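## Task

Place the eraser inside drawer A of the chest, keep every other item on the table, close all drawers at the end, and leave the chest upright (a few centimetres of shift and a slight turn are fine). Drawers have no stops and can slide fully out. Dropping the eraser in from just above the drawer rim is allowed. The result only counts if it holds without the robot supporting anything.

## Robot and tools

Robot: two 7-joint arms, left_arm and right_arm, each ending in a parallel two-finger gripper. The names are labels only and do not tell you which side of a camera image an arm appears on. Cameras: cam_high (overhead view), cam_left_wrist and cam_right_wrist, all 504x504 pixels.

Frame: one scene frame for everything. The origin sits on the table surface midway between the arms. +x points out across the table, +z points up, and left_arm is toward +y. Positions are in metres. Orientations are quaternions written w first (qw, qx, qy, qz). On each gripper, the fingers extend along its +z axis and close along its x axis. The reported hand position is the point between the pads; the fingertips reach 17.5 mm past it. Reported positions can be somewhat off, more so at long reach. The mounting plates and the metal frame behind the arms are fixed obstacles.

The row: every motion command is a single list of 20 numbers covering both arms, even when only one arm moves. Numbers 1-10 are for left_arm: x, y, z, qw, qx, qy, qz, then gripper position, force_limit, speed. Numbers 11-20 are the same ten for right_arm. The first seven of each arm are an absolute target pose for that gripper in the scene frame, not an offset. The last three are each in [-1, 1]. Position: +1 is fully open (50 mm gap), about -0.65 means the pads meet, and -1 means close until an object stops the fingers. force_limit: -1 is about 20 N per pad, 0 about 102 N, +1 about 185 N. speed: -1 is 20 mm/s, 0 is 85 mm/s, +1 is 150 mm/s. A 0 in these slots is a real command. To leave a gripper unchanged, repeat its previous three values. To hold an arm still, resend its last reported pose unchanged, including its quaternion, and repeat the same quaternion on every call so the orientation does not drift.

Tools:
- execute_actions {actions, pictures}. actions: [] returns the current state with images. [{rows: [[20 numbers], ...], steps: n}] runs up to 15 control steps of 1/30 s each, one row per step, repeating the last row if there are fewer rows than steps. An action needs at least 6 steps. [{steps: n}] without rows is a wait of up to 300 steps, counted from the previous result. A target more than 0.6 m from the arm's last reported position along any gripper axis is refused.
- move {target: one 20-number row, speed: m/s from 0.002 to 0.5, default 0.25; turning is limited to twice that value in rad/s}. It drives each gripper in a straight line to its pose. Both arms finish together, each path lasts 0.5 to 10 s, and the move does not avoid obstacles. Its result has a move: line giving the ending (done, off_target, moving, held, fault), any limits that acted (paced = pose clipped, held = some steps blocked), and each gripper's remaining distance to its target.
- wait {seconds: 0 to 10}: lets time pass with no new command.
- zoom_image {camera, region: [x0, y0, x1, y1] in image pixels, at most 504x504}: returns a closer view of that camera's latest image.
It cannot be undone.

Motion behaviour: on each step the commanded pose is clipped to within 70 mm and 16 degrees of the measured pose. If position and orientation cannot both be reached, position wins. Large moves may stop short, so read the result and command the rest. While the next call is being written, the last 6 steps of the previous action still run. After that, each arm only reaches its last clipped pose. Results with nothing pending include a Hand target line per arm. A pure rotation turns the gripper about the pad point.

Result lines: the state line lists each gripper's position and quaternion. object_status: 0 = fingers moving, 1 = blocked while opening, 2 = blocked while closing (an object is gripped), 3 = reached the commanded opening or the pads met (usually nothing held). A grasp is confirmed only by 2 after sending -1. The opening in mm is about (250 - position_measured) x 0.202. A new force or speed takes effect only after the position value changes by at least 0.01. HELD marks steps the clearance check blocked. A pose unreachable line names the arm whose command was altered. A TORQUE FAULT stops that arm for 10 s. MOTOR HOT warns from 60 °C, and an OVER-TEMPERATURE FAULT at 75 °C makes the arm sag. Holding loads heats motors.

Cautions: nothing may leave the table. Avoid dropping items except the permitted short drop into the drawer. Avoid fast impacts and pressing far past a contact, since both push harder. Keep the arms from colliding with each other. Items may be tugged briefly while held, so grip firmly. Pull drawers gently, because they can come all the way out. Keep the chest upright, release everything and close all drawers before calling finished_scene.

Each tool is called after "Request:" in YAML: its name, and indented under it one key for each argument.

## Session

Request:
execute_actions:
  actions: []

Scene clock: 0.00 s of 7200.00 s.
left_arm: end_effector_position=(+0.3962, +0.3722, +0.1735) position_measured=3 object_status=3 end_effector_quat_wxyz=(+0.132, -0.028, +0.890, -0.435) | right_arm: end_effector_position=(+0.7710, +0.2337, +0.3176) position_measured=3 object_status=3 end_effector_quat_wxyz=(+0.525, -0.541, +0.471, -0.459)
Joint positions: left_arm=[-0.738  0.635 -0.165  2.014  0.881  1.317  1.694] | right_arm=[-0.811  1.322  0.52   0.63   1.466  0.589  2.629]
Joint velocities: left_arm=[ 0.     0.    -0.     0.001  0.     0.    -0.001] | right_arm=[-0.    -0.    -0.    -0.    -0.    -0.    -0.001]
Hand target (left_arm): +0.396, +0.372, +0.174; +0.132, -0.028, +0.890, -0.435
Hand target (right_arm): +0.771, +0.234, +0.318; +0.525, -0.541, +0.471, -0.459

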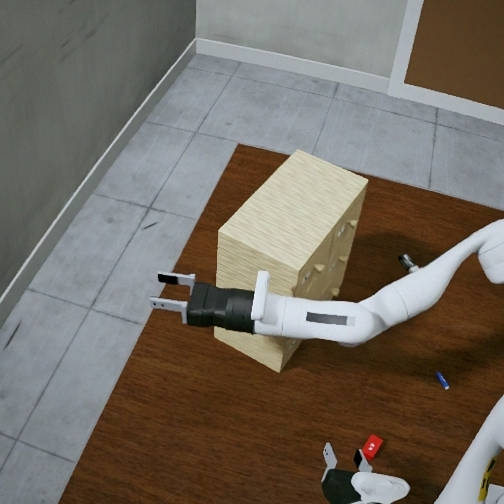

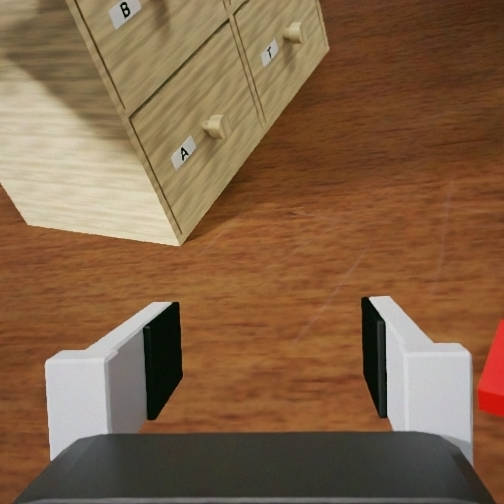

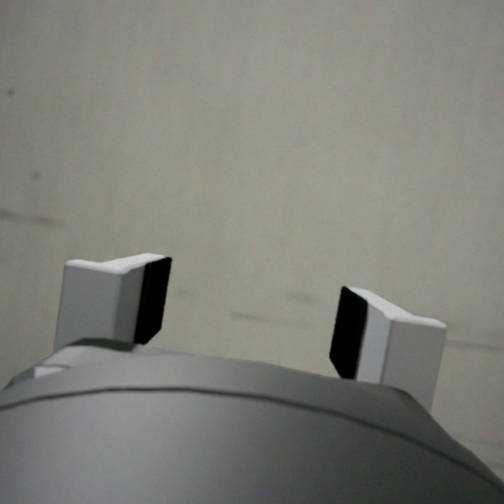

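Request:
zoom_image:
  camera: "cam_high"
  region: [300, 200, 504, 504]

Request:
move:
  target: [0.22,0.4,0.2,0.132,-0.028,0.89,-0.435,1,0,0,0.62,0.24,0.43,0.525,-0.541,0.471,-0.459,1,0,0]
  speed: 0.2

Region (300, 200, 504, 504) of cam_high's 504x504 image, scaled by 1.658, with more detail than that image has; it fills the left 338 columns of this view, and the rest is white.

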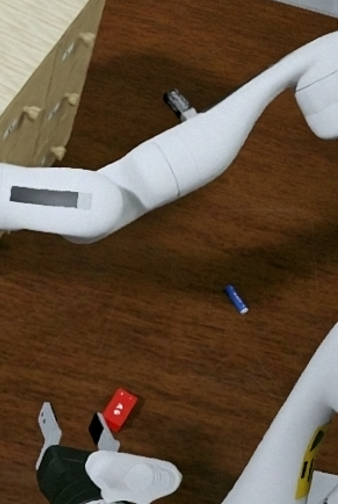

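Scene clock: 1.80 s of 7200.00 s.
left_arm: end_effector_position=(+0.2197, +0.4004, +0.1990) position_measured=3 object_status=3 end_effector_quat_wxyz=(+0.131, -0.028, +0.891, -0.434) | right_arm: end_effector_position=(+0.6204, +0.2395, +0.4295) position_measured=3 object_status=3 end_effector_quat_wxyz=(+0.525, -0.541, +0.471, -0.459)
Joint positions: left_arm=[-1.053  0.498 -0.36   2.215  0.527  1.419  1.399] | right_arm=[-1.125  0.957  0.571  1.132  1.542  0.685  2.544]
Joint velocities: left_arm=[-0.003 -0.001 -0.003  0.    -0.002  0.002 -0.002] | right_arm=[-0.004 -0.004  0.     0.003  0.002  0.    -0.001]
Hand target (left_arm): +0.220, +0.400, +0.199; +0.132, -0.028, +0.891, -0.434
Hand target (right_arm): +0.620, +0.240, +0.430; +0.525, -0.541, +0.471, -0.459
Off the commanded pose (left_arm): 0.001 m, 0 deg.
Off the commanded pose (right_arm): 0.001 m, 0 deg.
Kept back: nothing.
move: done

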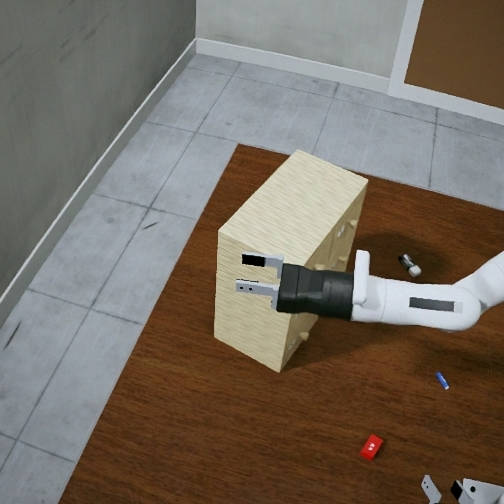

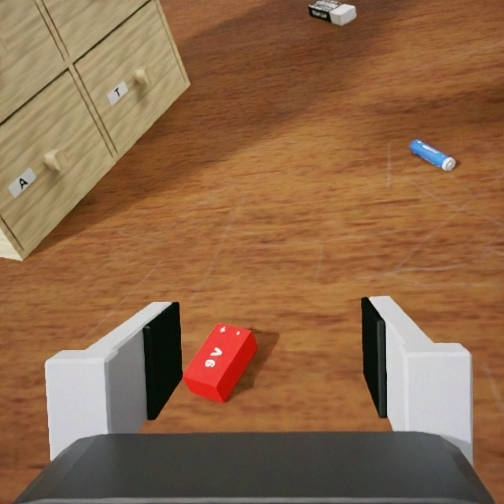

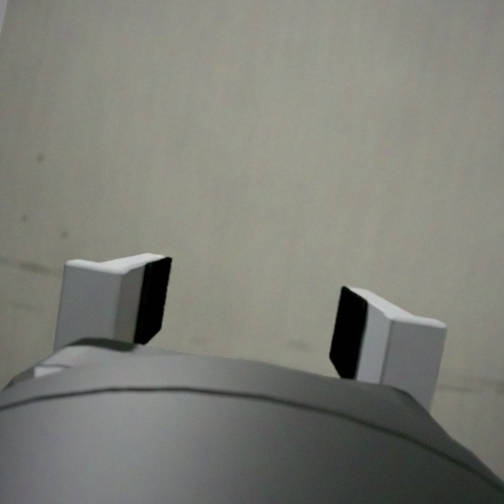

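Request:
move:
  target: [0.22,0.4,0.2,0.132,-0.028,0.89,-0.435,1,0,0,0.36,0.1,0.43,0.525,-0.541,0.471,-0.459,1,0,0]
  speed: 0.3

Request:
move:
  target: [0.22,0.4,0.2,0.132,-0.028,0.89,-0.435,1,0,0,0.25,-0.33,0.25,0,0.707,-0.707,0,1,0,0]
  speed: 0.3

Scene clock: 3.97 s of 7200.00 s.
left_arm: end_effector_position=(+0.2200, +0.4000, +0.2000) position_measured=3 object_status=3 end_effector_quat_wxyz=(+0.132, -0.028, +0.890, -0.435) | right_arm: end_effector_position=(+0.3605, +0.1001, +0.4283) position_measured=3 object_status=3 end_effector_quat_wxyz=(+0.524, -0.541, +0.472, -0.458)
Joint positions: left_arm=[-1.053  0.497 -0.359  2.215  0.527  1.422  1.399] | right_arm=[-1.713  0.533  0.603  2.028  1.678  1.1    2.158]
Joint velocities: left_arm=[ 0.     0.    -0.     0.001 -0.     0.    -0.   ] | right_arm=[-0.004 -0.004 -0.002  0.001  0.     0.002  0.001]
Hand target (left_arm): +0.220, +0.400, +0.200; +0.132, -0.028, +0.890, -0.435
Hand target (right_arm): +0.360, +0.100, +0.428; +0.524, -0.541, +0.472, -0.458
Off the commanded pose (left_arm): 0.000 m, 0 deg.
Off the commanded pose (right_arm): 0.002 m, 0 deg.
Kept back: nothing.
move: done; limits=paced

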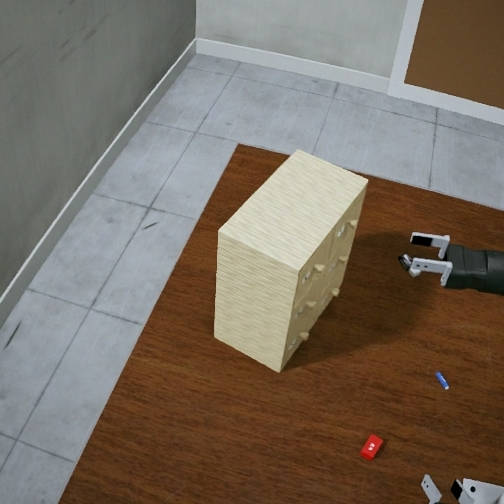

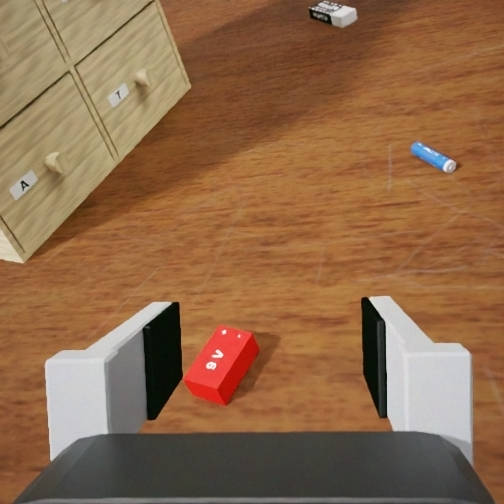

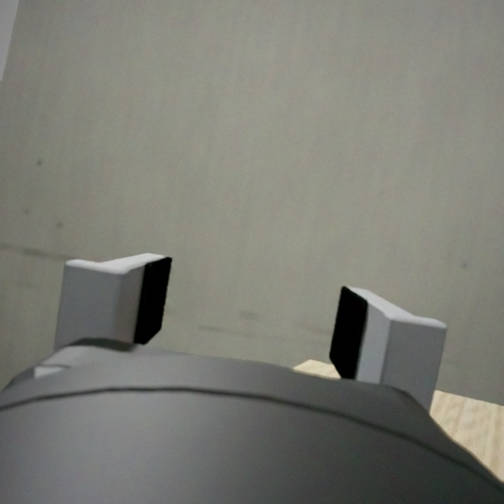

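Scene clock: 7.03 s of 7200.00 s.
left_arm: end_effector_position=(+0.2200, +0.4000, +0.2000) position_measured=3 object_status=3 end_effector_quat_wxyz=(+0.132, -0.028, +0.890, -0.435) | right_arm: end_effector_position=(+0.2511, -0.3307, +0.2490) position_measured=3 object_status=3 end_effector_quat_wxyz=(+0.002, -0.706, +0.708, +0.000)
Joint positions: left_arm=[-1.053  0.497 -0.359  2.215  0.527  1.422  1.399] | right_arm=[-1.712 -0.782  0.978  2.062  0.625  1.58   3.651]
Joint velocities: left_arm=[-0.    -0.    -0.    -0.     0.    -0.    -0.002] | right_arm=[-0.002 -0.004  0.004 -0.004 -0.001  0.002  0.006]
Hand target (left_arm): +0.220, +0.400, +0.200; +0.132, -0.028, +0.890, -0.435
Hand target (right_arm): +0.251, -0.331, +0.249; -0.002, +0.706, -0.708, -0.000
Off the commanded pose (left_arm): 0.000 m, 0 deg.
Off the commanded pose (right_arm): 0.002 m, 0 deg.
Kept back: nothing.
move: done

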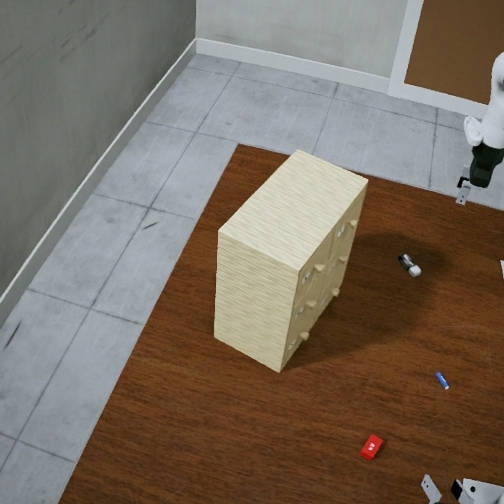

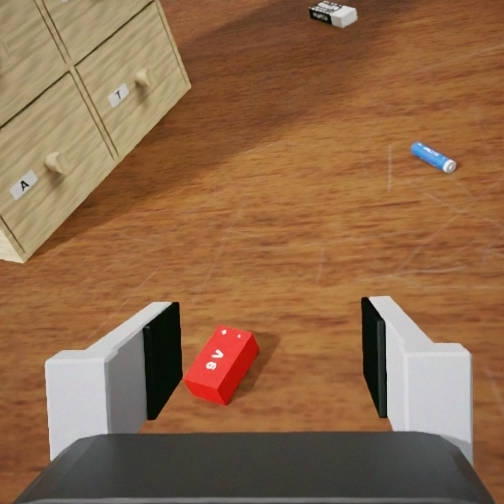

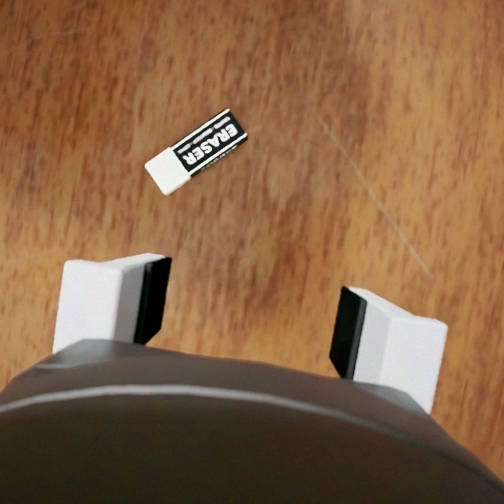

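Request:
move:
  target: [0.22,0.4,0.2,0.132,-0.028,0.89,-0.435,1,0,0,0.315,-0.282,0.08,0,0.33,-0.944,0,1,0,0]
  speed: 0.25

Scene clock: 9.70 s of 7200.00 s.
left_arm: end_effector_position=(+0.2200, +0.4000, +0.2000) position_measured=3 object_status=3 end_effector_quat_wxyz=(+0.132, -0.028, +0.890, -0.435) | right_arm: end_effector_position=(+0.3151, -0.2823, +0.0795) position_measured=3 object_status=3 end_effector_quat_wxyz=(-0.000, -0.330, +0.944, -0.001)
Joint positions: left_arm=[-1.053  0.497 -0.359  2.215  0.527  1.422  1.399] | right_arm=[-2.272 -0.787  1.779  2.166  0.944  1.029  2.618]
Joint velocities: left_arm=[ 0.    -0.001  0.    -0.001 -0.001 -0.    -0.   ] | right_arm=[-0.011 -0.002  0.004  0.     0.002 -0.001 -0.005]
Hand target (left_arm): +0.220, +0.400, +0.200; +0.132, -0.028, +0.890, -0.435
Hand target (right_arm): +0.315, -0.282, +0.079; -0.000, -0.330, +0.944, -0.001
Off the commanded pose (left_arm): 0.000 m, 0 deg.
Off the commanded pose (right_arm): 0.001 m, 0 deg.
Kept back: nothing.
move: done

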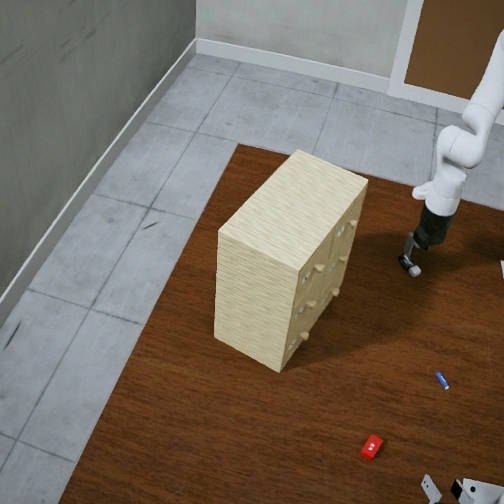

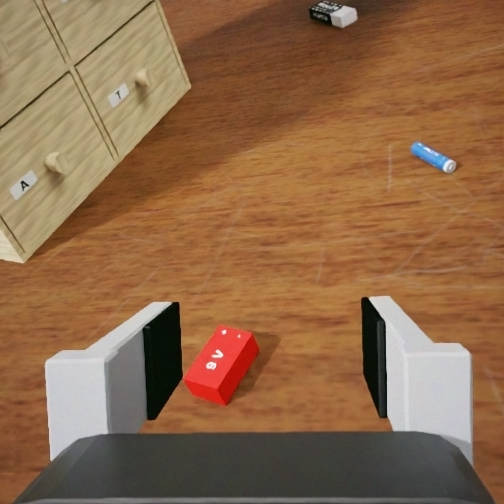

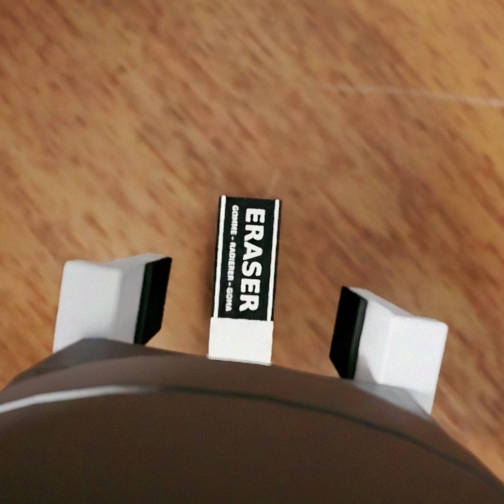

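Request:
move:
  target: [0.22,0.4,0.2,0.132,-0.028,0.89,-0.435,1,0,0,0.32,-0.288,0.021,0,0.33,-0.944,0,1,0,0]
  speed: 0.12

Request:
move:
  target: [0.22,0.4,0.2,0.132,-0.028,0.89,-0.435,1,0,0,0.32,-0.288,0.021,0,0.33,-0.944,0,-1,-0.5,0.5]

Scene clock: 10.97 s of 7200.00 s.
left_arm: end_effector_position=(+0.2200, +0.4000, +0.2000) position_measured=3 object_status=3 end_effector_quat_wxyz=(+0.132, -0.028, +0.890, -0.435) | right_arm: end_effector_position=(+0.3199, -0.2882, +0.0210) position_measured=3 object_status=3 end_effector_quat_wxyz=(-0.000, -0.330, +0.944, -0.000)
Joint positions: left_arm=[-1.053  0.497 -0.359  2.215  0.527  1.422  1.399] | right_arm=[-2.346 -0.9    1.928  2.204  1.138  0.942  2.508]
Joint velocities: left_arm=[ 0.    -0.     0.     0.001 -0.001 -0.001  0.002] | right_arm=[-0.004 -0.003  0.003  0.001  0.004 -0.002 -0.002]
Hand target (left_arm): +0.220, +0.400, +0.200; +0.132, -0.028, +0.890, -0.435
Hand target (right_arm): +0.320, -0.288, +0.021; -0.000, -0.330, +0.944, -0.000
Off the commanded pose (left_arm): 0.000 m, 0 deg.
Off the commanded pose (right_arm): 0.000 m, 0 deg.
Kept back: nothing.
move: done

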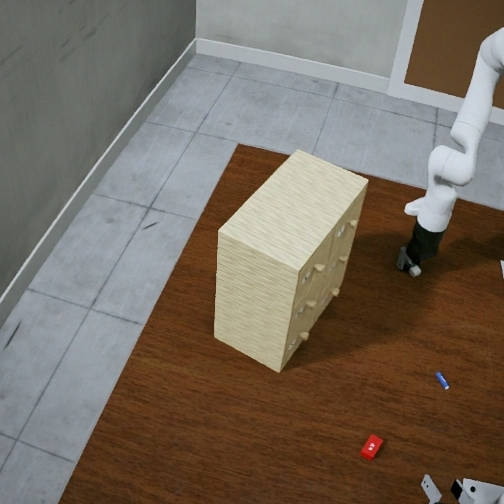

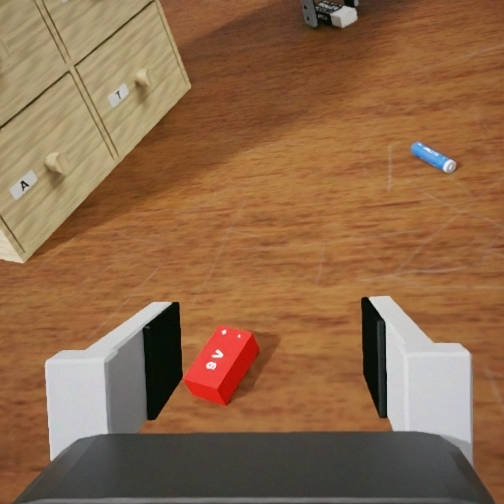

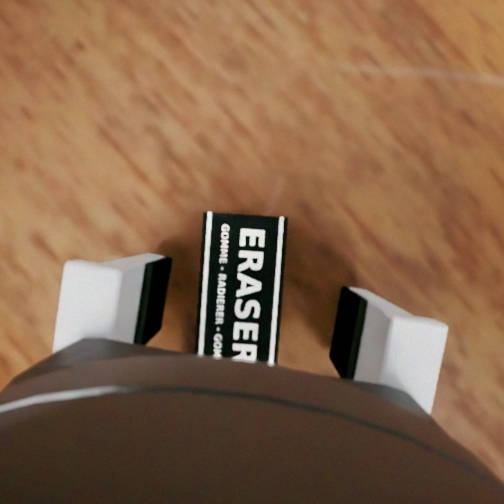

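Scene clock: 11.67 s of 7200.00 s.
left_arm: end_effector_position=(+0.2200, +0.4000, +0.2000) position_measured=3 object_status=3 end_effector_quat_wxyz=(+0.132, -0.028, +0.890, -0.435) | right_arm: end_effector_position=(+0.3200, -0.2881, +0.0210) position_measured=143 object_status=2 end_effector_quat_wxyz=(-0.000, -0.330, +0.944, -0.000)
Joint positions: left_arm=[-1.053  0.497 -0.359  2.215  0.527  1.422  1.399] | right_arm=[-2.346 -0.9    1.928  2.204  1.138  0.942  2.508]
Joint velocities: left_arm=[-0.     0.     0.    -0.     0.001 -0.001 -0.001] | right_arm=[-0.     0.    -0.    -0.     0.     0.    -0.001]
Hand target (left_arm): +0.220, +0.400, +0.200; +0.132, -0.028, +0.890, -0.435
Hand target (right_arm): +0.320, -0.288, +0.021; +0.000, -0.330, +0.944, -0.000
Off the commanded pose (left_arm): 0.000 m, 0 deg.
Off the commanded pose (right_arm): 0.000 m, 0 deg.
Kept back: nothing.
move: done

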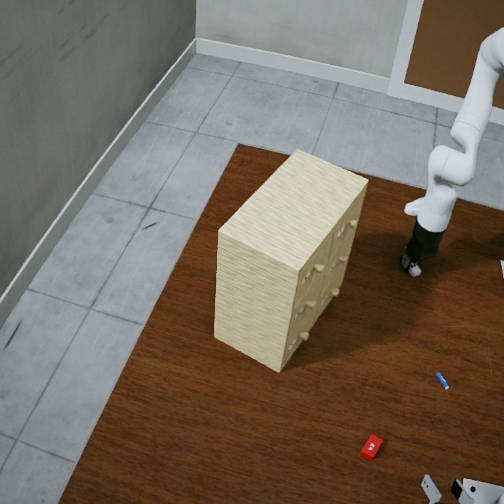

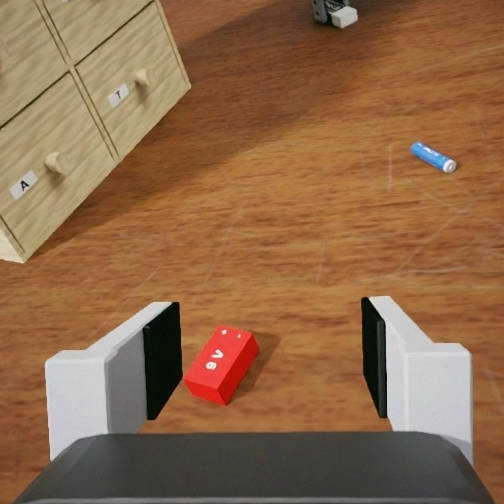

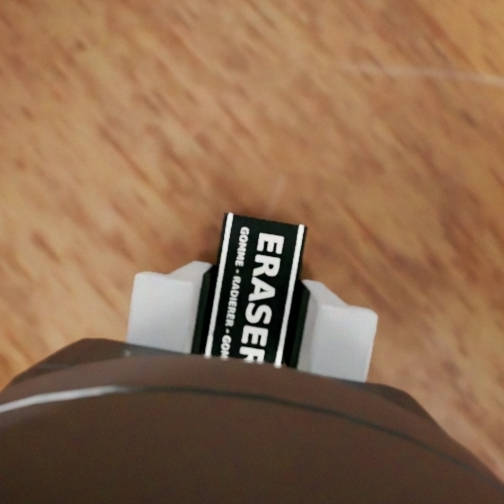

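Request:
move:
  target: [0.3,0.1,0.15,0.354,-0.612,0.612,-0.354,1,0,0,0.25,-0.3,0.2,0,0.33,-0.944,0,-1,-0.5,0.5]
  speed: 0.25

Scene clock: 18.60 s of 7200.00 s.
left_arm: end_effector_position=(+0.2980, +0.0976, +0.1481) position_measured=3 object_status=3 end_effector_quat_wxyz=(-0.348, +0.616, -0.613, +0.352) | right_arm: end_effector_position=(+0.2504, -0.3000, +0.2007) position_measured=143 object_status=2 end_effector_quat_wxyz=(+0.001, -0.330, +0.944, +0.000)
Joint positions: left_arm=[ 2.074  0.771 -0.638  2.459  1.613 -0.608  4.68 ] | right_arm=[-1.826 -0.564  1.258  2.15   0.569  1.238  2.822]
Joint velocities: left_arm=[ 0.005  0.011  0.001  0.01  -0.023 -0.002  0.028] | right_arm=[ 0.001 -0.     0.001  0.     0.    -0.     0.001]
Hand target (left_arm): +0.298, +0.098, +0.148; -0.348, +0.615, -0.613, +0.352
Hand target (right_arm): +0.250, -0.300, +0.201; +0.001, -0.330, +0.944, +0.000
Off the commanded pose (left_arm): 0.004 m, 1 deg.
Off the commanded pose (right_arm): 0.001 m, 0 deg.
Kept back: nothing.
move: off_target (left_arm); limits=paced

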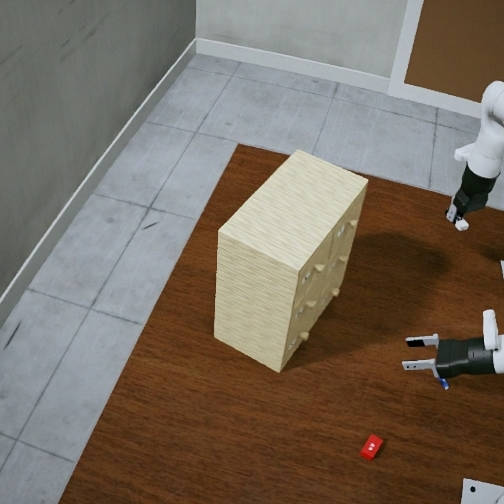

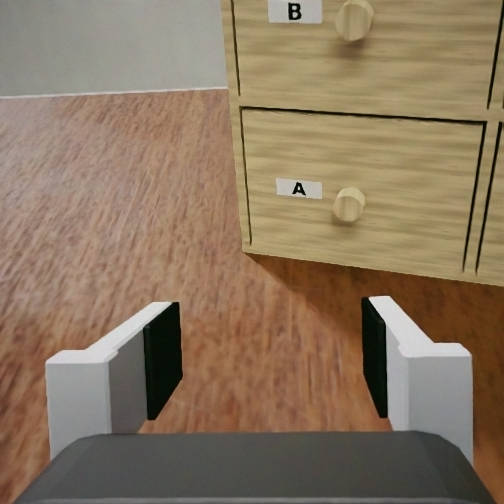

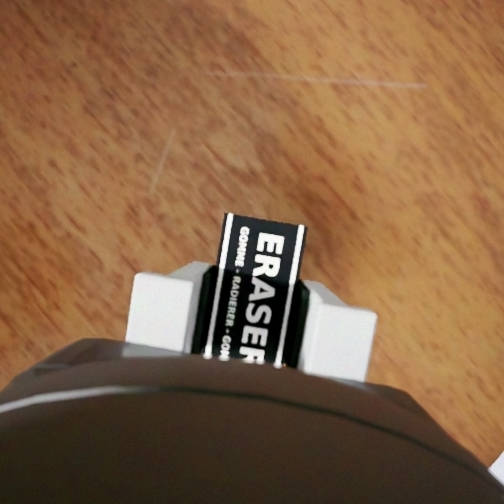

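Request:
move:
  target: [0.44,0.05,0.1,0.354,-0.612,0.612,-0.354,1,0,0,0.25,-0.3,0.2,0,0.33,-0.944,0,-1,-0.5,0.5]
  speed: 0.2

Scene clock: 20.43 s of 7200.00 s.
left_arm: end_effector_position=(+0.4404, +0.0498, +0.1010) position_measured=3 object_status=3 end_effector_quat_wxyz=(-0.355, +0.612, -0.612, +0.355) | right_arm: end_effector_position=(+0.2500, -0.3000, +0.2000) position_measured=143 object_status=2 end_effector_quat_wxyz=(-0.000, -0.330, +0.944, +0.000)
Joint positions: left_arm=[ 1.648  0.979 -0.668  2.243  1.046 -0.542  4.982] | right_arm=[-1.829 -0.564  1.261  2.152  0.569  1.237  2.821]
Joint velocities: left_arm=[-0.007  0.003  0.001 -0.    -0.005 -0.001  0.002] | right_arm=[-0.     0.    -0.001  0.     0.001  0.     0.   ]
Hand target (left_arm): +0.441, +0.050, +0.101; -0.355, +0.612, -0.611, +0.355
Hand target (right_arm): +0.250, -0.300, +0.200; -0.000, -0.330, +0.944, +0.000
Off the commanded pose (left_arm): 0.001 m, 0 deg.
Off the commanded pose (right_arm): 0.000 m, 0 deg.
Kept back: nothing.
move: done

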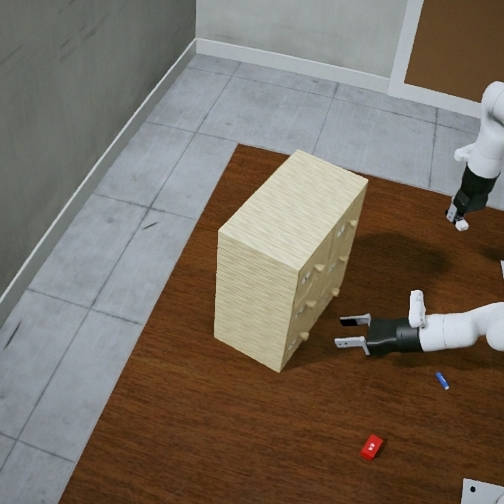

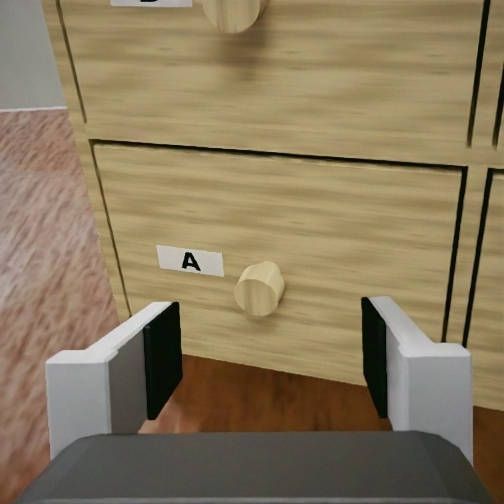

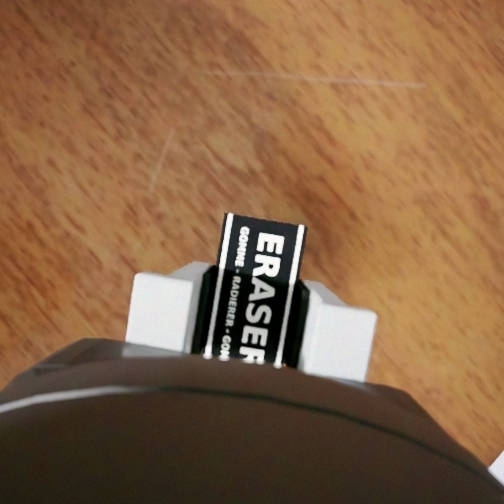

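Request:
move:
  target: [0.495,0.061,0.07,0.325,-0.562,0.658,-0.381,1,0,0,0.25,-0.3,0.2,0,0.33,-0.944,0,-1,-0.5,0.5]
  speed: 0.1

Scene clock: 22.07 s of 7200.00 s.
left_arm: end_effector_position=(+0.4956, +0.0612, +0.0710) position_measured=3 object_status=3 end_effector_quat_wxyz=(+0.326, -0.562, +0.658, -0.382) | right_arm: end_effector_position=(+0.2500, -0.3000, +0.2000) position_measured=143 object_status=2 end_effector_quat_wxyz=(+0.000, -0.330, +0.944, +0.000)
Joint positions: left_arm=[ 1.322  1.043 -0.554  2.311  0.501 -0.856  5.267] | right_arm=[-1.829 -0.564  1.261  2.152  0.569  1.237  2.821]
Joint velocities: left_arm=[-0.007  0.002 -0.001  0.001 -0.004 -0.003  0.003] | right_arm=[-0.     0.     0.    -0.    -0.001  0.     0.   ]
Hand target (left_arm): +0.496, +0.061, +0.071; +0.327, -0.562, +0.658, -0.381
Hand target (right_arm): +0.250, -0.300, +0.200; +0.000, -0.330, +0.944, +0.000
Off the commanded pose (left_arm): 0.001 m, 0 deg.
Off the commanded pose (right_arm): 0.000 m, 0 deg.
Kept back: nothing.
move: done

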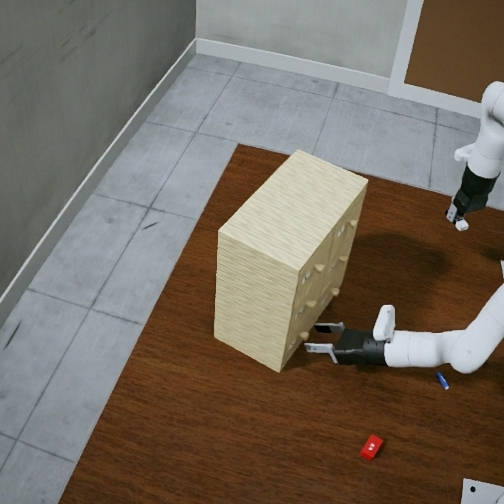

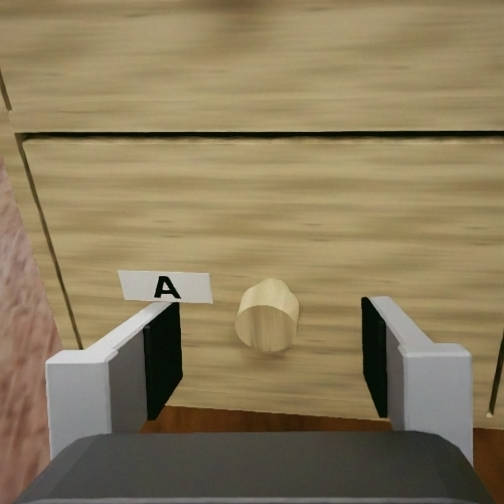

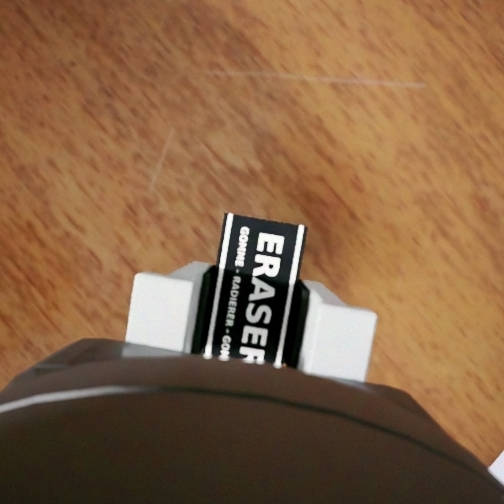

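Request:
move:
  target: [0.527,0.057,0.064,0.325,-0.562,0.658,-0.381,1,0,0,0.25,-0.3,0.2,0,0.33,-0.944,0,-1,-0.5,0.5]
  speed: 0.05

Scene clock: 23.27 s of 7200.00 s.
left_arm: end_effector_position=(+0.5245, +0.0576, +0.0628) position_measured=3 object_status=3 end_effector_quat_wxyz=(+0.324, -0.562, +0.660, -0.379) | right_arm: end_effector_position=(+0.2500, -0.3000, +0.2000) position_measured=143 object_status=2 end_effector_quat_wxyz=(+0.000, -0.330, +0.944, +0.000)
Joint positions: left_arm=[ 1.256  1.058 -0.559  2.243  0.446 -0.826  5.258] | right_arm=[-1.829 -0.564  1.261  2.152  0.569  1.237  2.821]
Joint velocities: left_arm=[-0.003  0.002 -0.001 -0.004 -0.003  0.001  0.003] | right_arm=[-0.     0.    -0.     0.    -0.002 -0.     0.   ]
Hand target (left_arm): +0.527, +0.057, +0.064; +0.325, -0.562, +0.658, -0.381
Hand target (right_arm): +0.250, -0.300, +0.200; -0.000, -0.330, +0.944, +0.000
Off the commanded pose (left_arm): 0.003 m, 0 deg.
Off the commanded pose (right_arm): 0.000 m, 0 deg.
Kept back: nothing.
move: done

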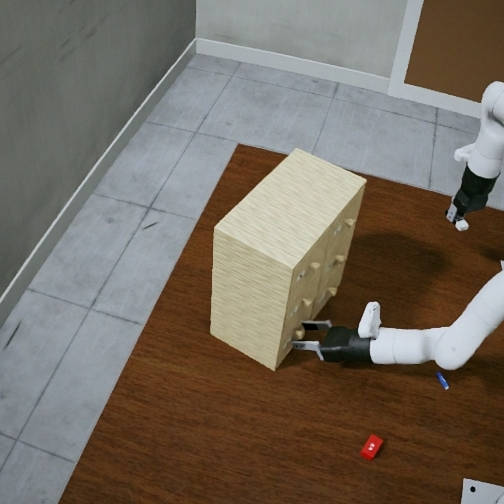

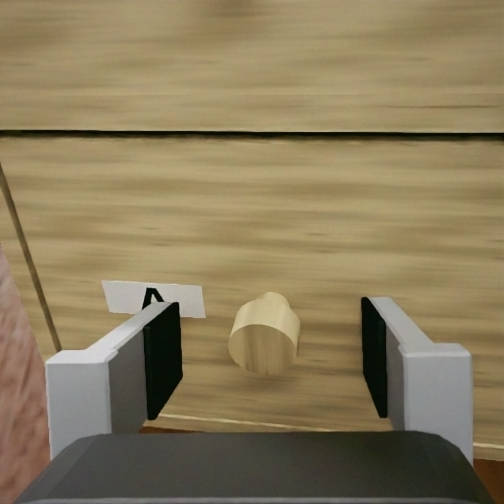

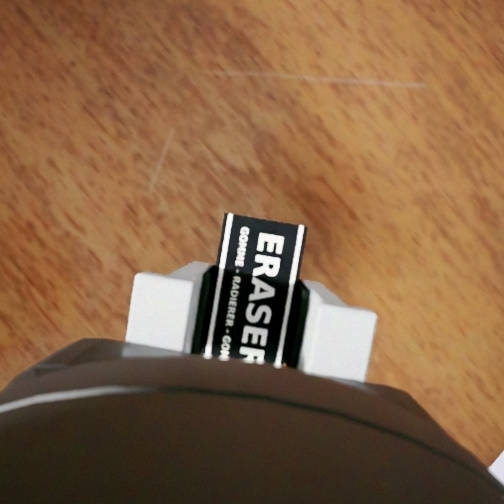

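Touched the face slightly; backing off a little and gripping.

Request:
move:
  target: [0.52,0.059,0.064,0.325,-0.562,0.658,-0.381,1,0,0,0.25,-0.3,0.2,0,0.33,-0.944,0,-1,-0.5,0.5]
  speed: 0.05

Request:
move:
  target: [0.52,0.059,0.064,0.325,-0.562,0.658,-0.381,-1,-0.4,0.3,0.25,-0.3,0.2,0,0.33,-0.944,0,-1,-0.5,0.5]

Scene clock: 24.20 s of 7200.00 s.
left_arm: end_effector_position=(+0.5201, +0.0590, +0.0640) position_measured=3 object_status=3 end_effector_quat_wxyz=(+0.325, -0.562, +0.658, -0.381) | right_arm: end_effector_position=(+0.2500, -0.3000, +0.2000) position_measured=143 object_status=2 end_effector_quat_wxyz=(+0.000, -0.330, +0.944, +0.000)
Joint positions: left_arm=[ 1.264  1.06  -0.558  2.256  0.454 -0.84   5.264] | right_arm=[-1.829 -0.564  1.261  2.152  0.569  1.237  2.821]
Joint velocities: left_arm=[ 0.002  0.001  0.001  0.001 -0.001 -0.003  0.001] | right_arm=[-0.     0.     0.002  0.    -0.     0.    -0.   ]
Hand target (left_arm): +0.520, +0.059, +0.064; +0.325, -0.562, +0.658, -0.381
Hand target (right_arm): +0.250, -0.300, +0.200; -0.000, -0.330, +0.944, +0.000
Off the commanded pose (left_arm): 0.000 m, 0 deg.
Off the commanded pose (right_arm): 0.000 m, 0 deg.
Kept back: nothing.
move: done

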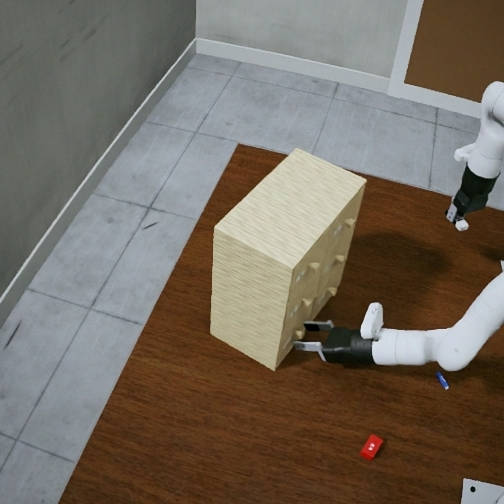

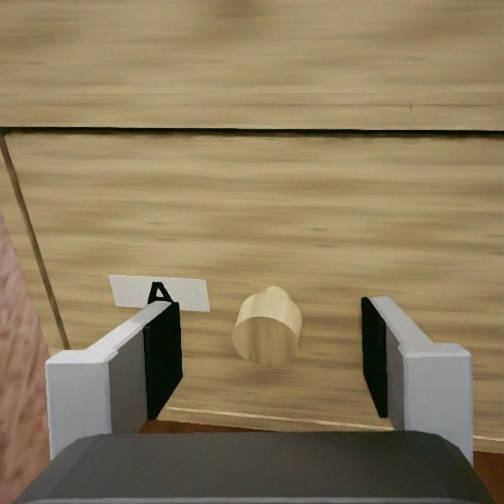

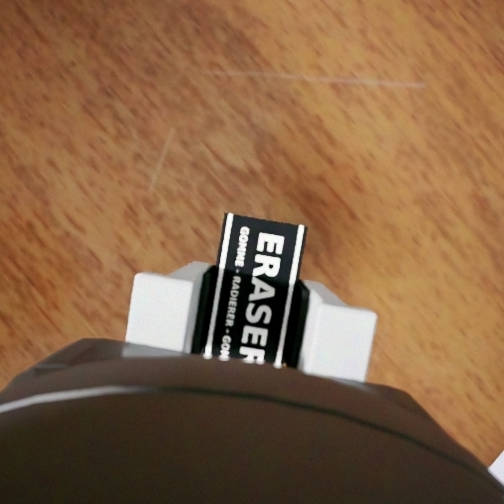

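Scene clock: 24.90 s of 7200.00 s.
left_arm: end_effector_position=(+0.5200, +0.0591, +0.0640) position_measured=182 object_status=2 end_effector_quat_wxyz=(+0.325, -0.562, +0.658, -0.381) | right_arm: end_effector_position=(+0.2500, -0.3000, +0.2000) position_measured=143 object_status=2 end_effector_quat_wxyz=(+0.000, -0.330, +0.944, +0.000)
Joint positions: left_arm=[ 1.265  1.06  -0.558  2.256  0.454 -0.84   5.264] | right_arm=[-1.829 -0.564  1.261  2.152  0.569  1.237  2.821]
Joint velocities: left_arm=[ 0.001 -0.     0.    -0.    -0.     0.     0.003] | right_arm=[ 0.001  0.    -0.     0.     0.    -0.     0.   ]
Hand target (left_arm): +0.520, +0.059, +0.064; +0.325, -0.562, +0.658, -0.381
Hand target (right_arm): +0.250, -0.300, +0.200; -0.000, -0.330, +0.944, +0.000
Off the commanded pose (left_arm): 0.000 m, 0 deg.
Off the commanded pose (right_arm): 0.000 m, 0 deg.
Kept back: nothing.
move: done

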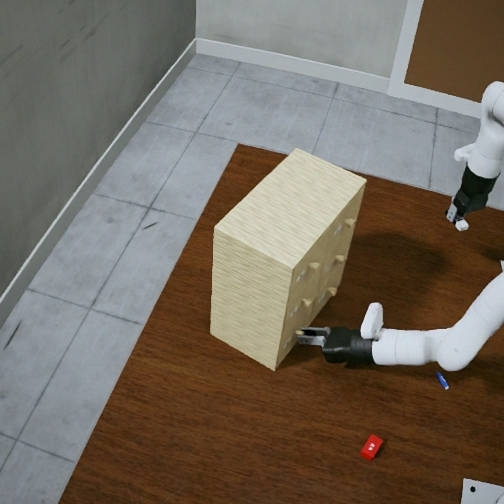

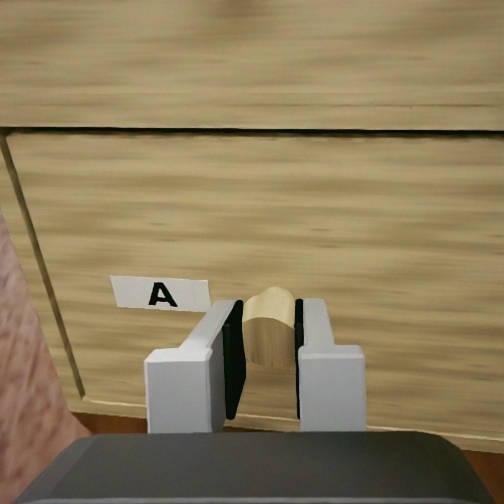

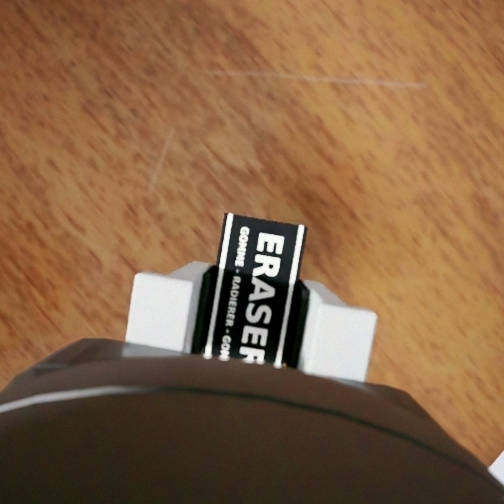

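Request:
move:
  target: [0.426,0.075,0.064,0.325,-0.562,0.658,-0.381,-1,-0.4,0.3,0.25,-0.3,0.24,0,0.33,-0.944,0,-1,-0.5,0.5]
  speed: 0.06

Scene clock: 27.07 s of 7200.00 s.
left_arm: end_effector_position=(+0.4281, +0.0784, +0.0645) position_measured=182 object_status=2 end_effector_quat_wxyz=(+0.328, -0.564, +0.655, -0.380) | right_arm: end_effector_position=(+0.2500, -0.3001, +0.2400) position_measured=143 object_status=2 end_effector_quat_wxyz=(+0.000, -0.330, +0.944, +0.000)
Joint positions: left_arm=[ 1.46   1.081 -0.491  2.447  0.64  -0.943  5.342] | right_arm=[-1.758 -0.55   1.151  2.059  0.51   1.358  2.86 ]
Joint velocities: left_arm=[ 0.004  0.     0.002  0.002  0.006 -0.002 -0.003] | right_arm=[ 0.002 -0.    -0.001 -0.002  0.     0.002 -0.   ]
Hand target (left_arm): +0.426, +0.075, +0.063; +0.325, -0.562, +0.658, -0.381
Hand target (right_arm): +0.250, -0.300, +0.240; +0.000, -0.330, +0.944, -0.000
Off the commanded pose (left_arm): 0.004 m, 1 deg.
Off the commanded pose (right_arm): 0.000 m, 0 deg.
Kept back: nothing.
move: off_target (left_arm)

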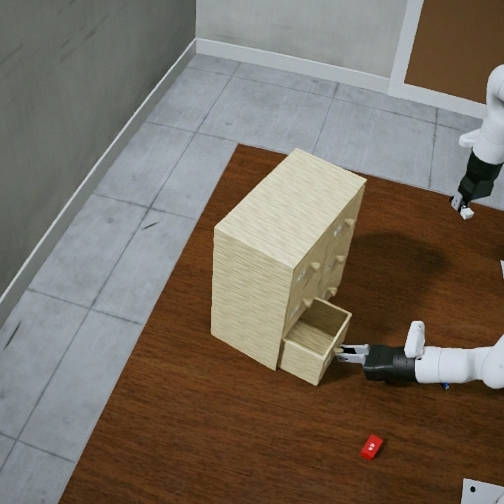

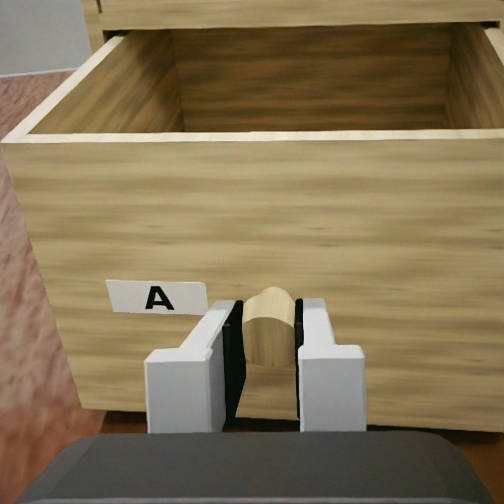

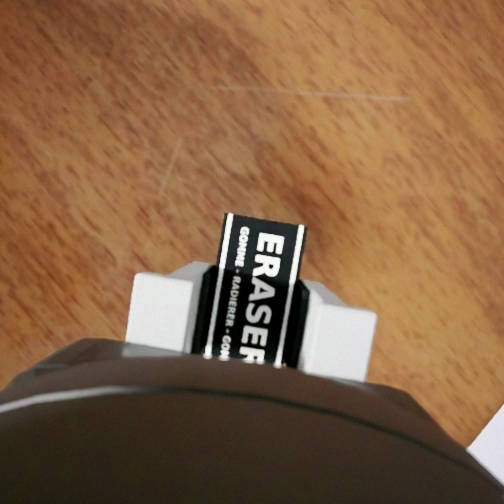

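Request:
move:
  target: [0.428,0.0784,0.0645,0.328,-0.564,0.655,-0.38,1,-0.4,0.3,0.3,-0.15,0.26,0.183,0.683,0.683,0.183,-1,-0.5,0.5]
  speed: 0.25

Request:
move:
  target: [0.34,0.2,0.12,0.328,-0.564,0.655,-0.38,1,-0.4,0.3,0.36,-0.06,0.24,0.183,0.683,0.683,0.183,-1,-0.5,0.5]
  speed: 0.15

Scene clock: 33.13 s of 7200.00 s.
left_arm: end_effector_position=(+0.4280, +0.0784, +0.0645) position_measured=3 object_status=3 end_effector_quat_wxyz=(+0.328, -0.564, +0.655, -0.380) | right_arm: end_effector_position=(+0.2999, -0.1496, +0.2614) position_measured=143 object_status=2 end_effector_quat_wxyz=(+0.183, +0.682, +0.684, +0.183)
Joint positions: left_arm=[ 1.461  1.082 -0.491  2.447  0.643 -0.943  5.341] | right_arm=[-1.113 -0.07   0.437  2.11   0.582  0.813  0.388]
Joint velocities: left_arm=[ 0.    -0.     0.    -0.001 -0.001 -0.    -0.001] | right_arm=[-0.001  0.002 -0.004  0.002  0.008  0.002 -0.015]
Hand target (left_arm): +0.428, +0.078, +0.064; +0.328, -0.564, +0.655, -0.380
Hand target (right_arm): +0.300, -0.150, +0.261; +0.183, +0.682, +0.684, +0.183
Off the commanded pose (left_arm): 0.000 m, 0 deg.
Off the commanded pose (right_arm): 0.001 m, 0 deg.
Kept back: nothing.
move: done

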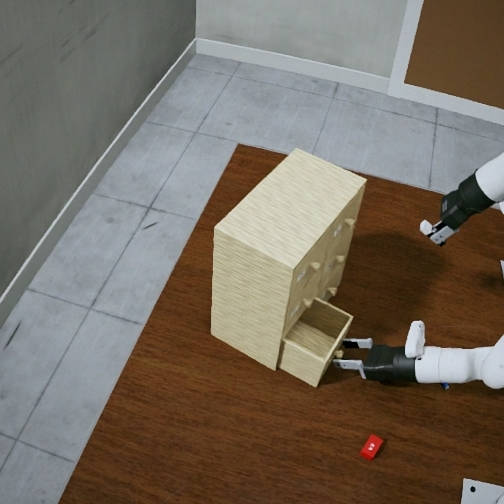

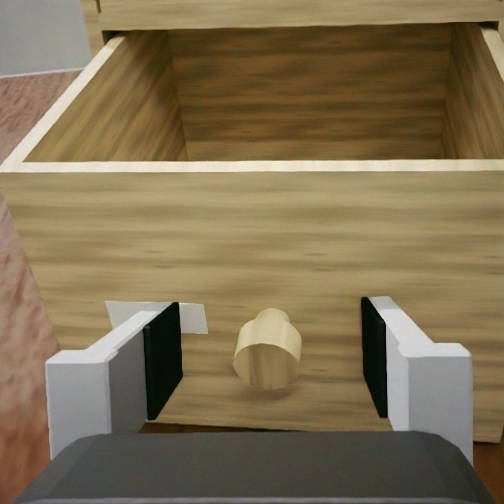

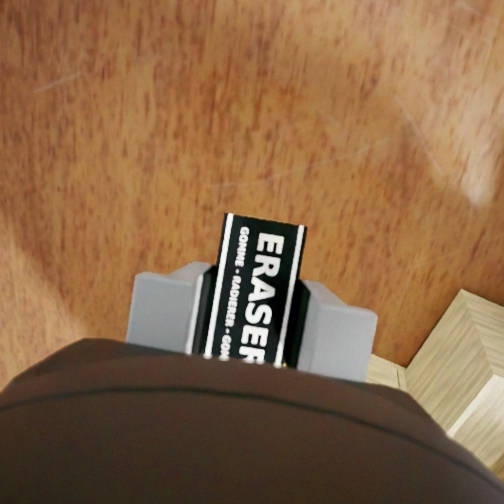

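Scene clock: 34.87 s of 7200.00 s.
left_arm: end_effector_position=(+0.3394, +0.1991, +0.1181) position_measured=3 object_status=3 end_effector_quat_wxyz=(-0.432, +0.622, -0.581, +0.298) | right_arm: end_effector_position=(+0.3602, -0.0600, +0.2404) position_measured=143 object_status=2 end_effector_quat_wxyz=(+0.183, +0.683, +0.683, +0.183)
Joint positions: left_arm=[ 1.919  1.026 -0.655  2.577  1.311 -0.563  5.053] | right_arm=[-1.063  0.233  0.449  1.883  0.419  0.719  0.489]
Joint velocities: left_arm=[ 0.109  0.023 -0.168 -0.    -0.063  0.16  -0.007] | right_arm=[ 0.     0.001  0.    -0.    -0.     0.     0.   ]
Hand target (left_arm): +0.339, +0.199, +0.118; -0.432, +0.622, -0.582, +0.297
Hand target (right_arm): +0.360, -0.060, +0.240; +0.183, +0.683, +0.683, +0.183
Off the commanded pose (left_arm): 0.002 m, 19 deg; orientation clipped at the last step of the last action.
Off the commanded pose (right_arm): 0.000 m, 0 deg.
joint sent to its limit (left arm) — the command would take joint 4 (elbow) past its upper limit, so that joint was sent only as far as its limit.
Kept back: nothing.
move: off_target (left_arm); limits=paced

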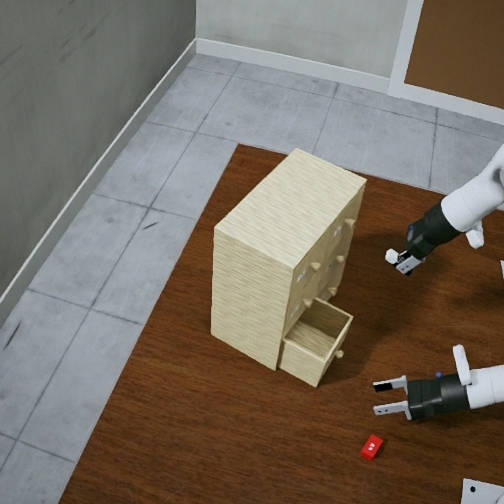

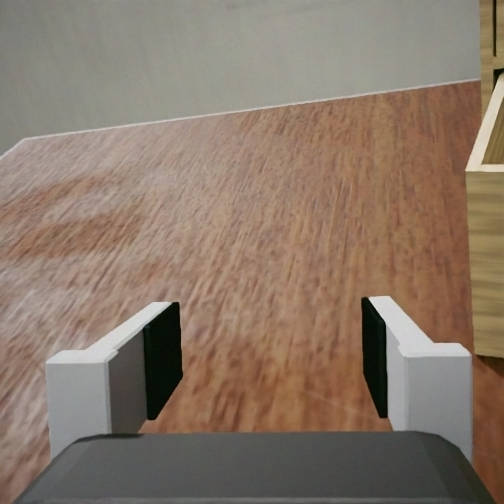

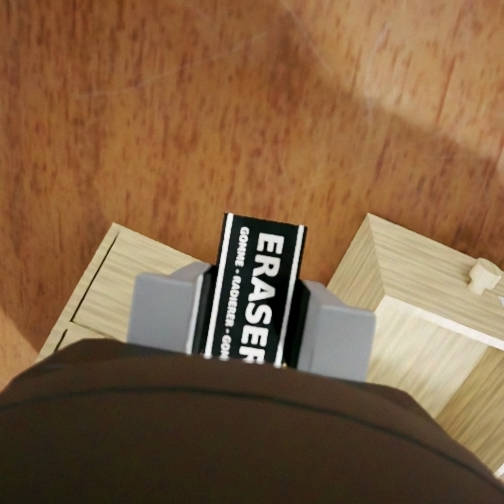

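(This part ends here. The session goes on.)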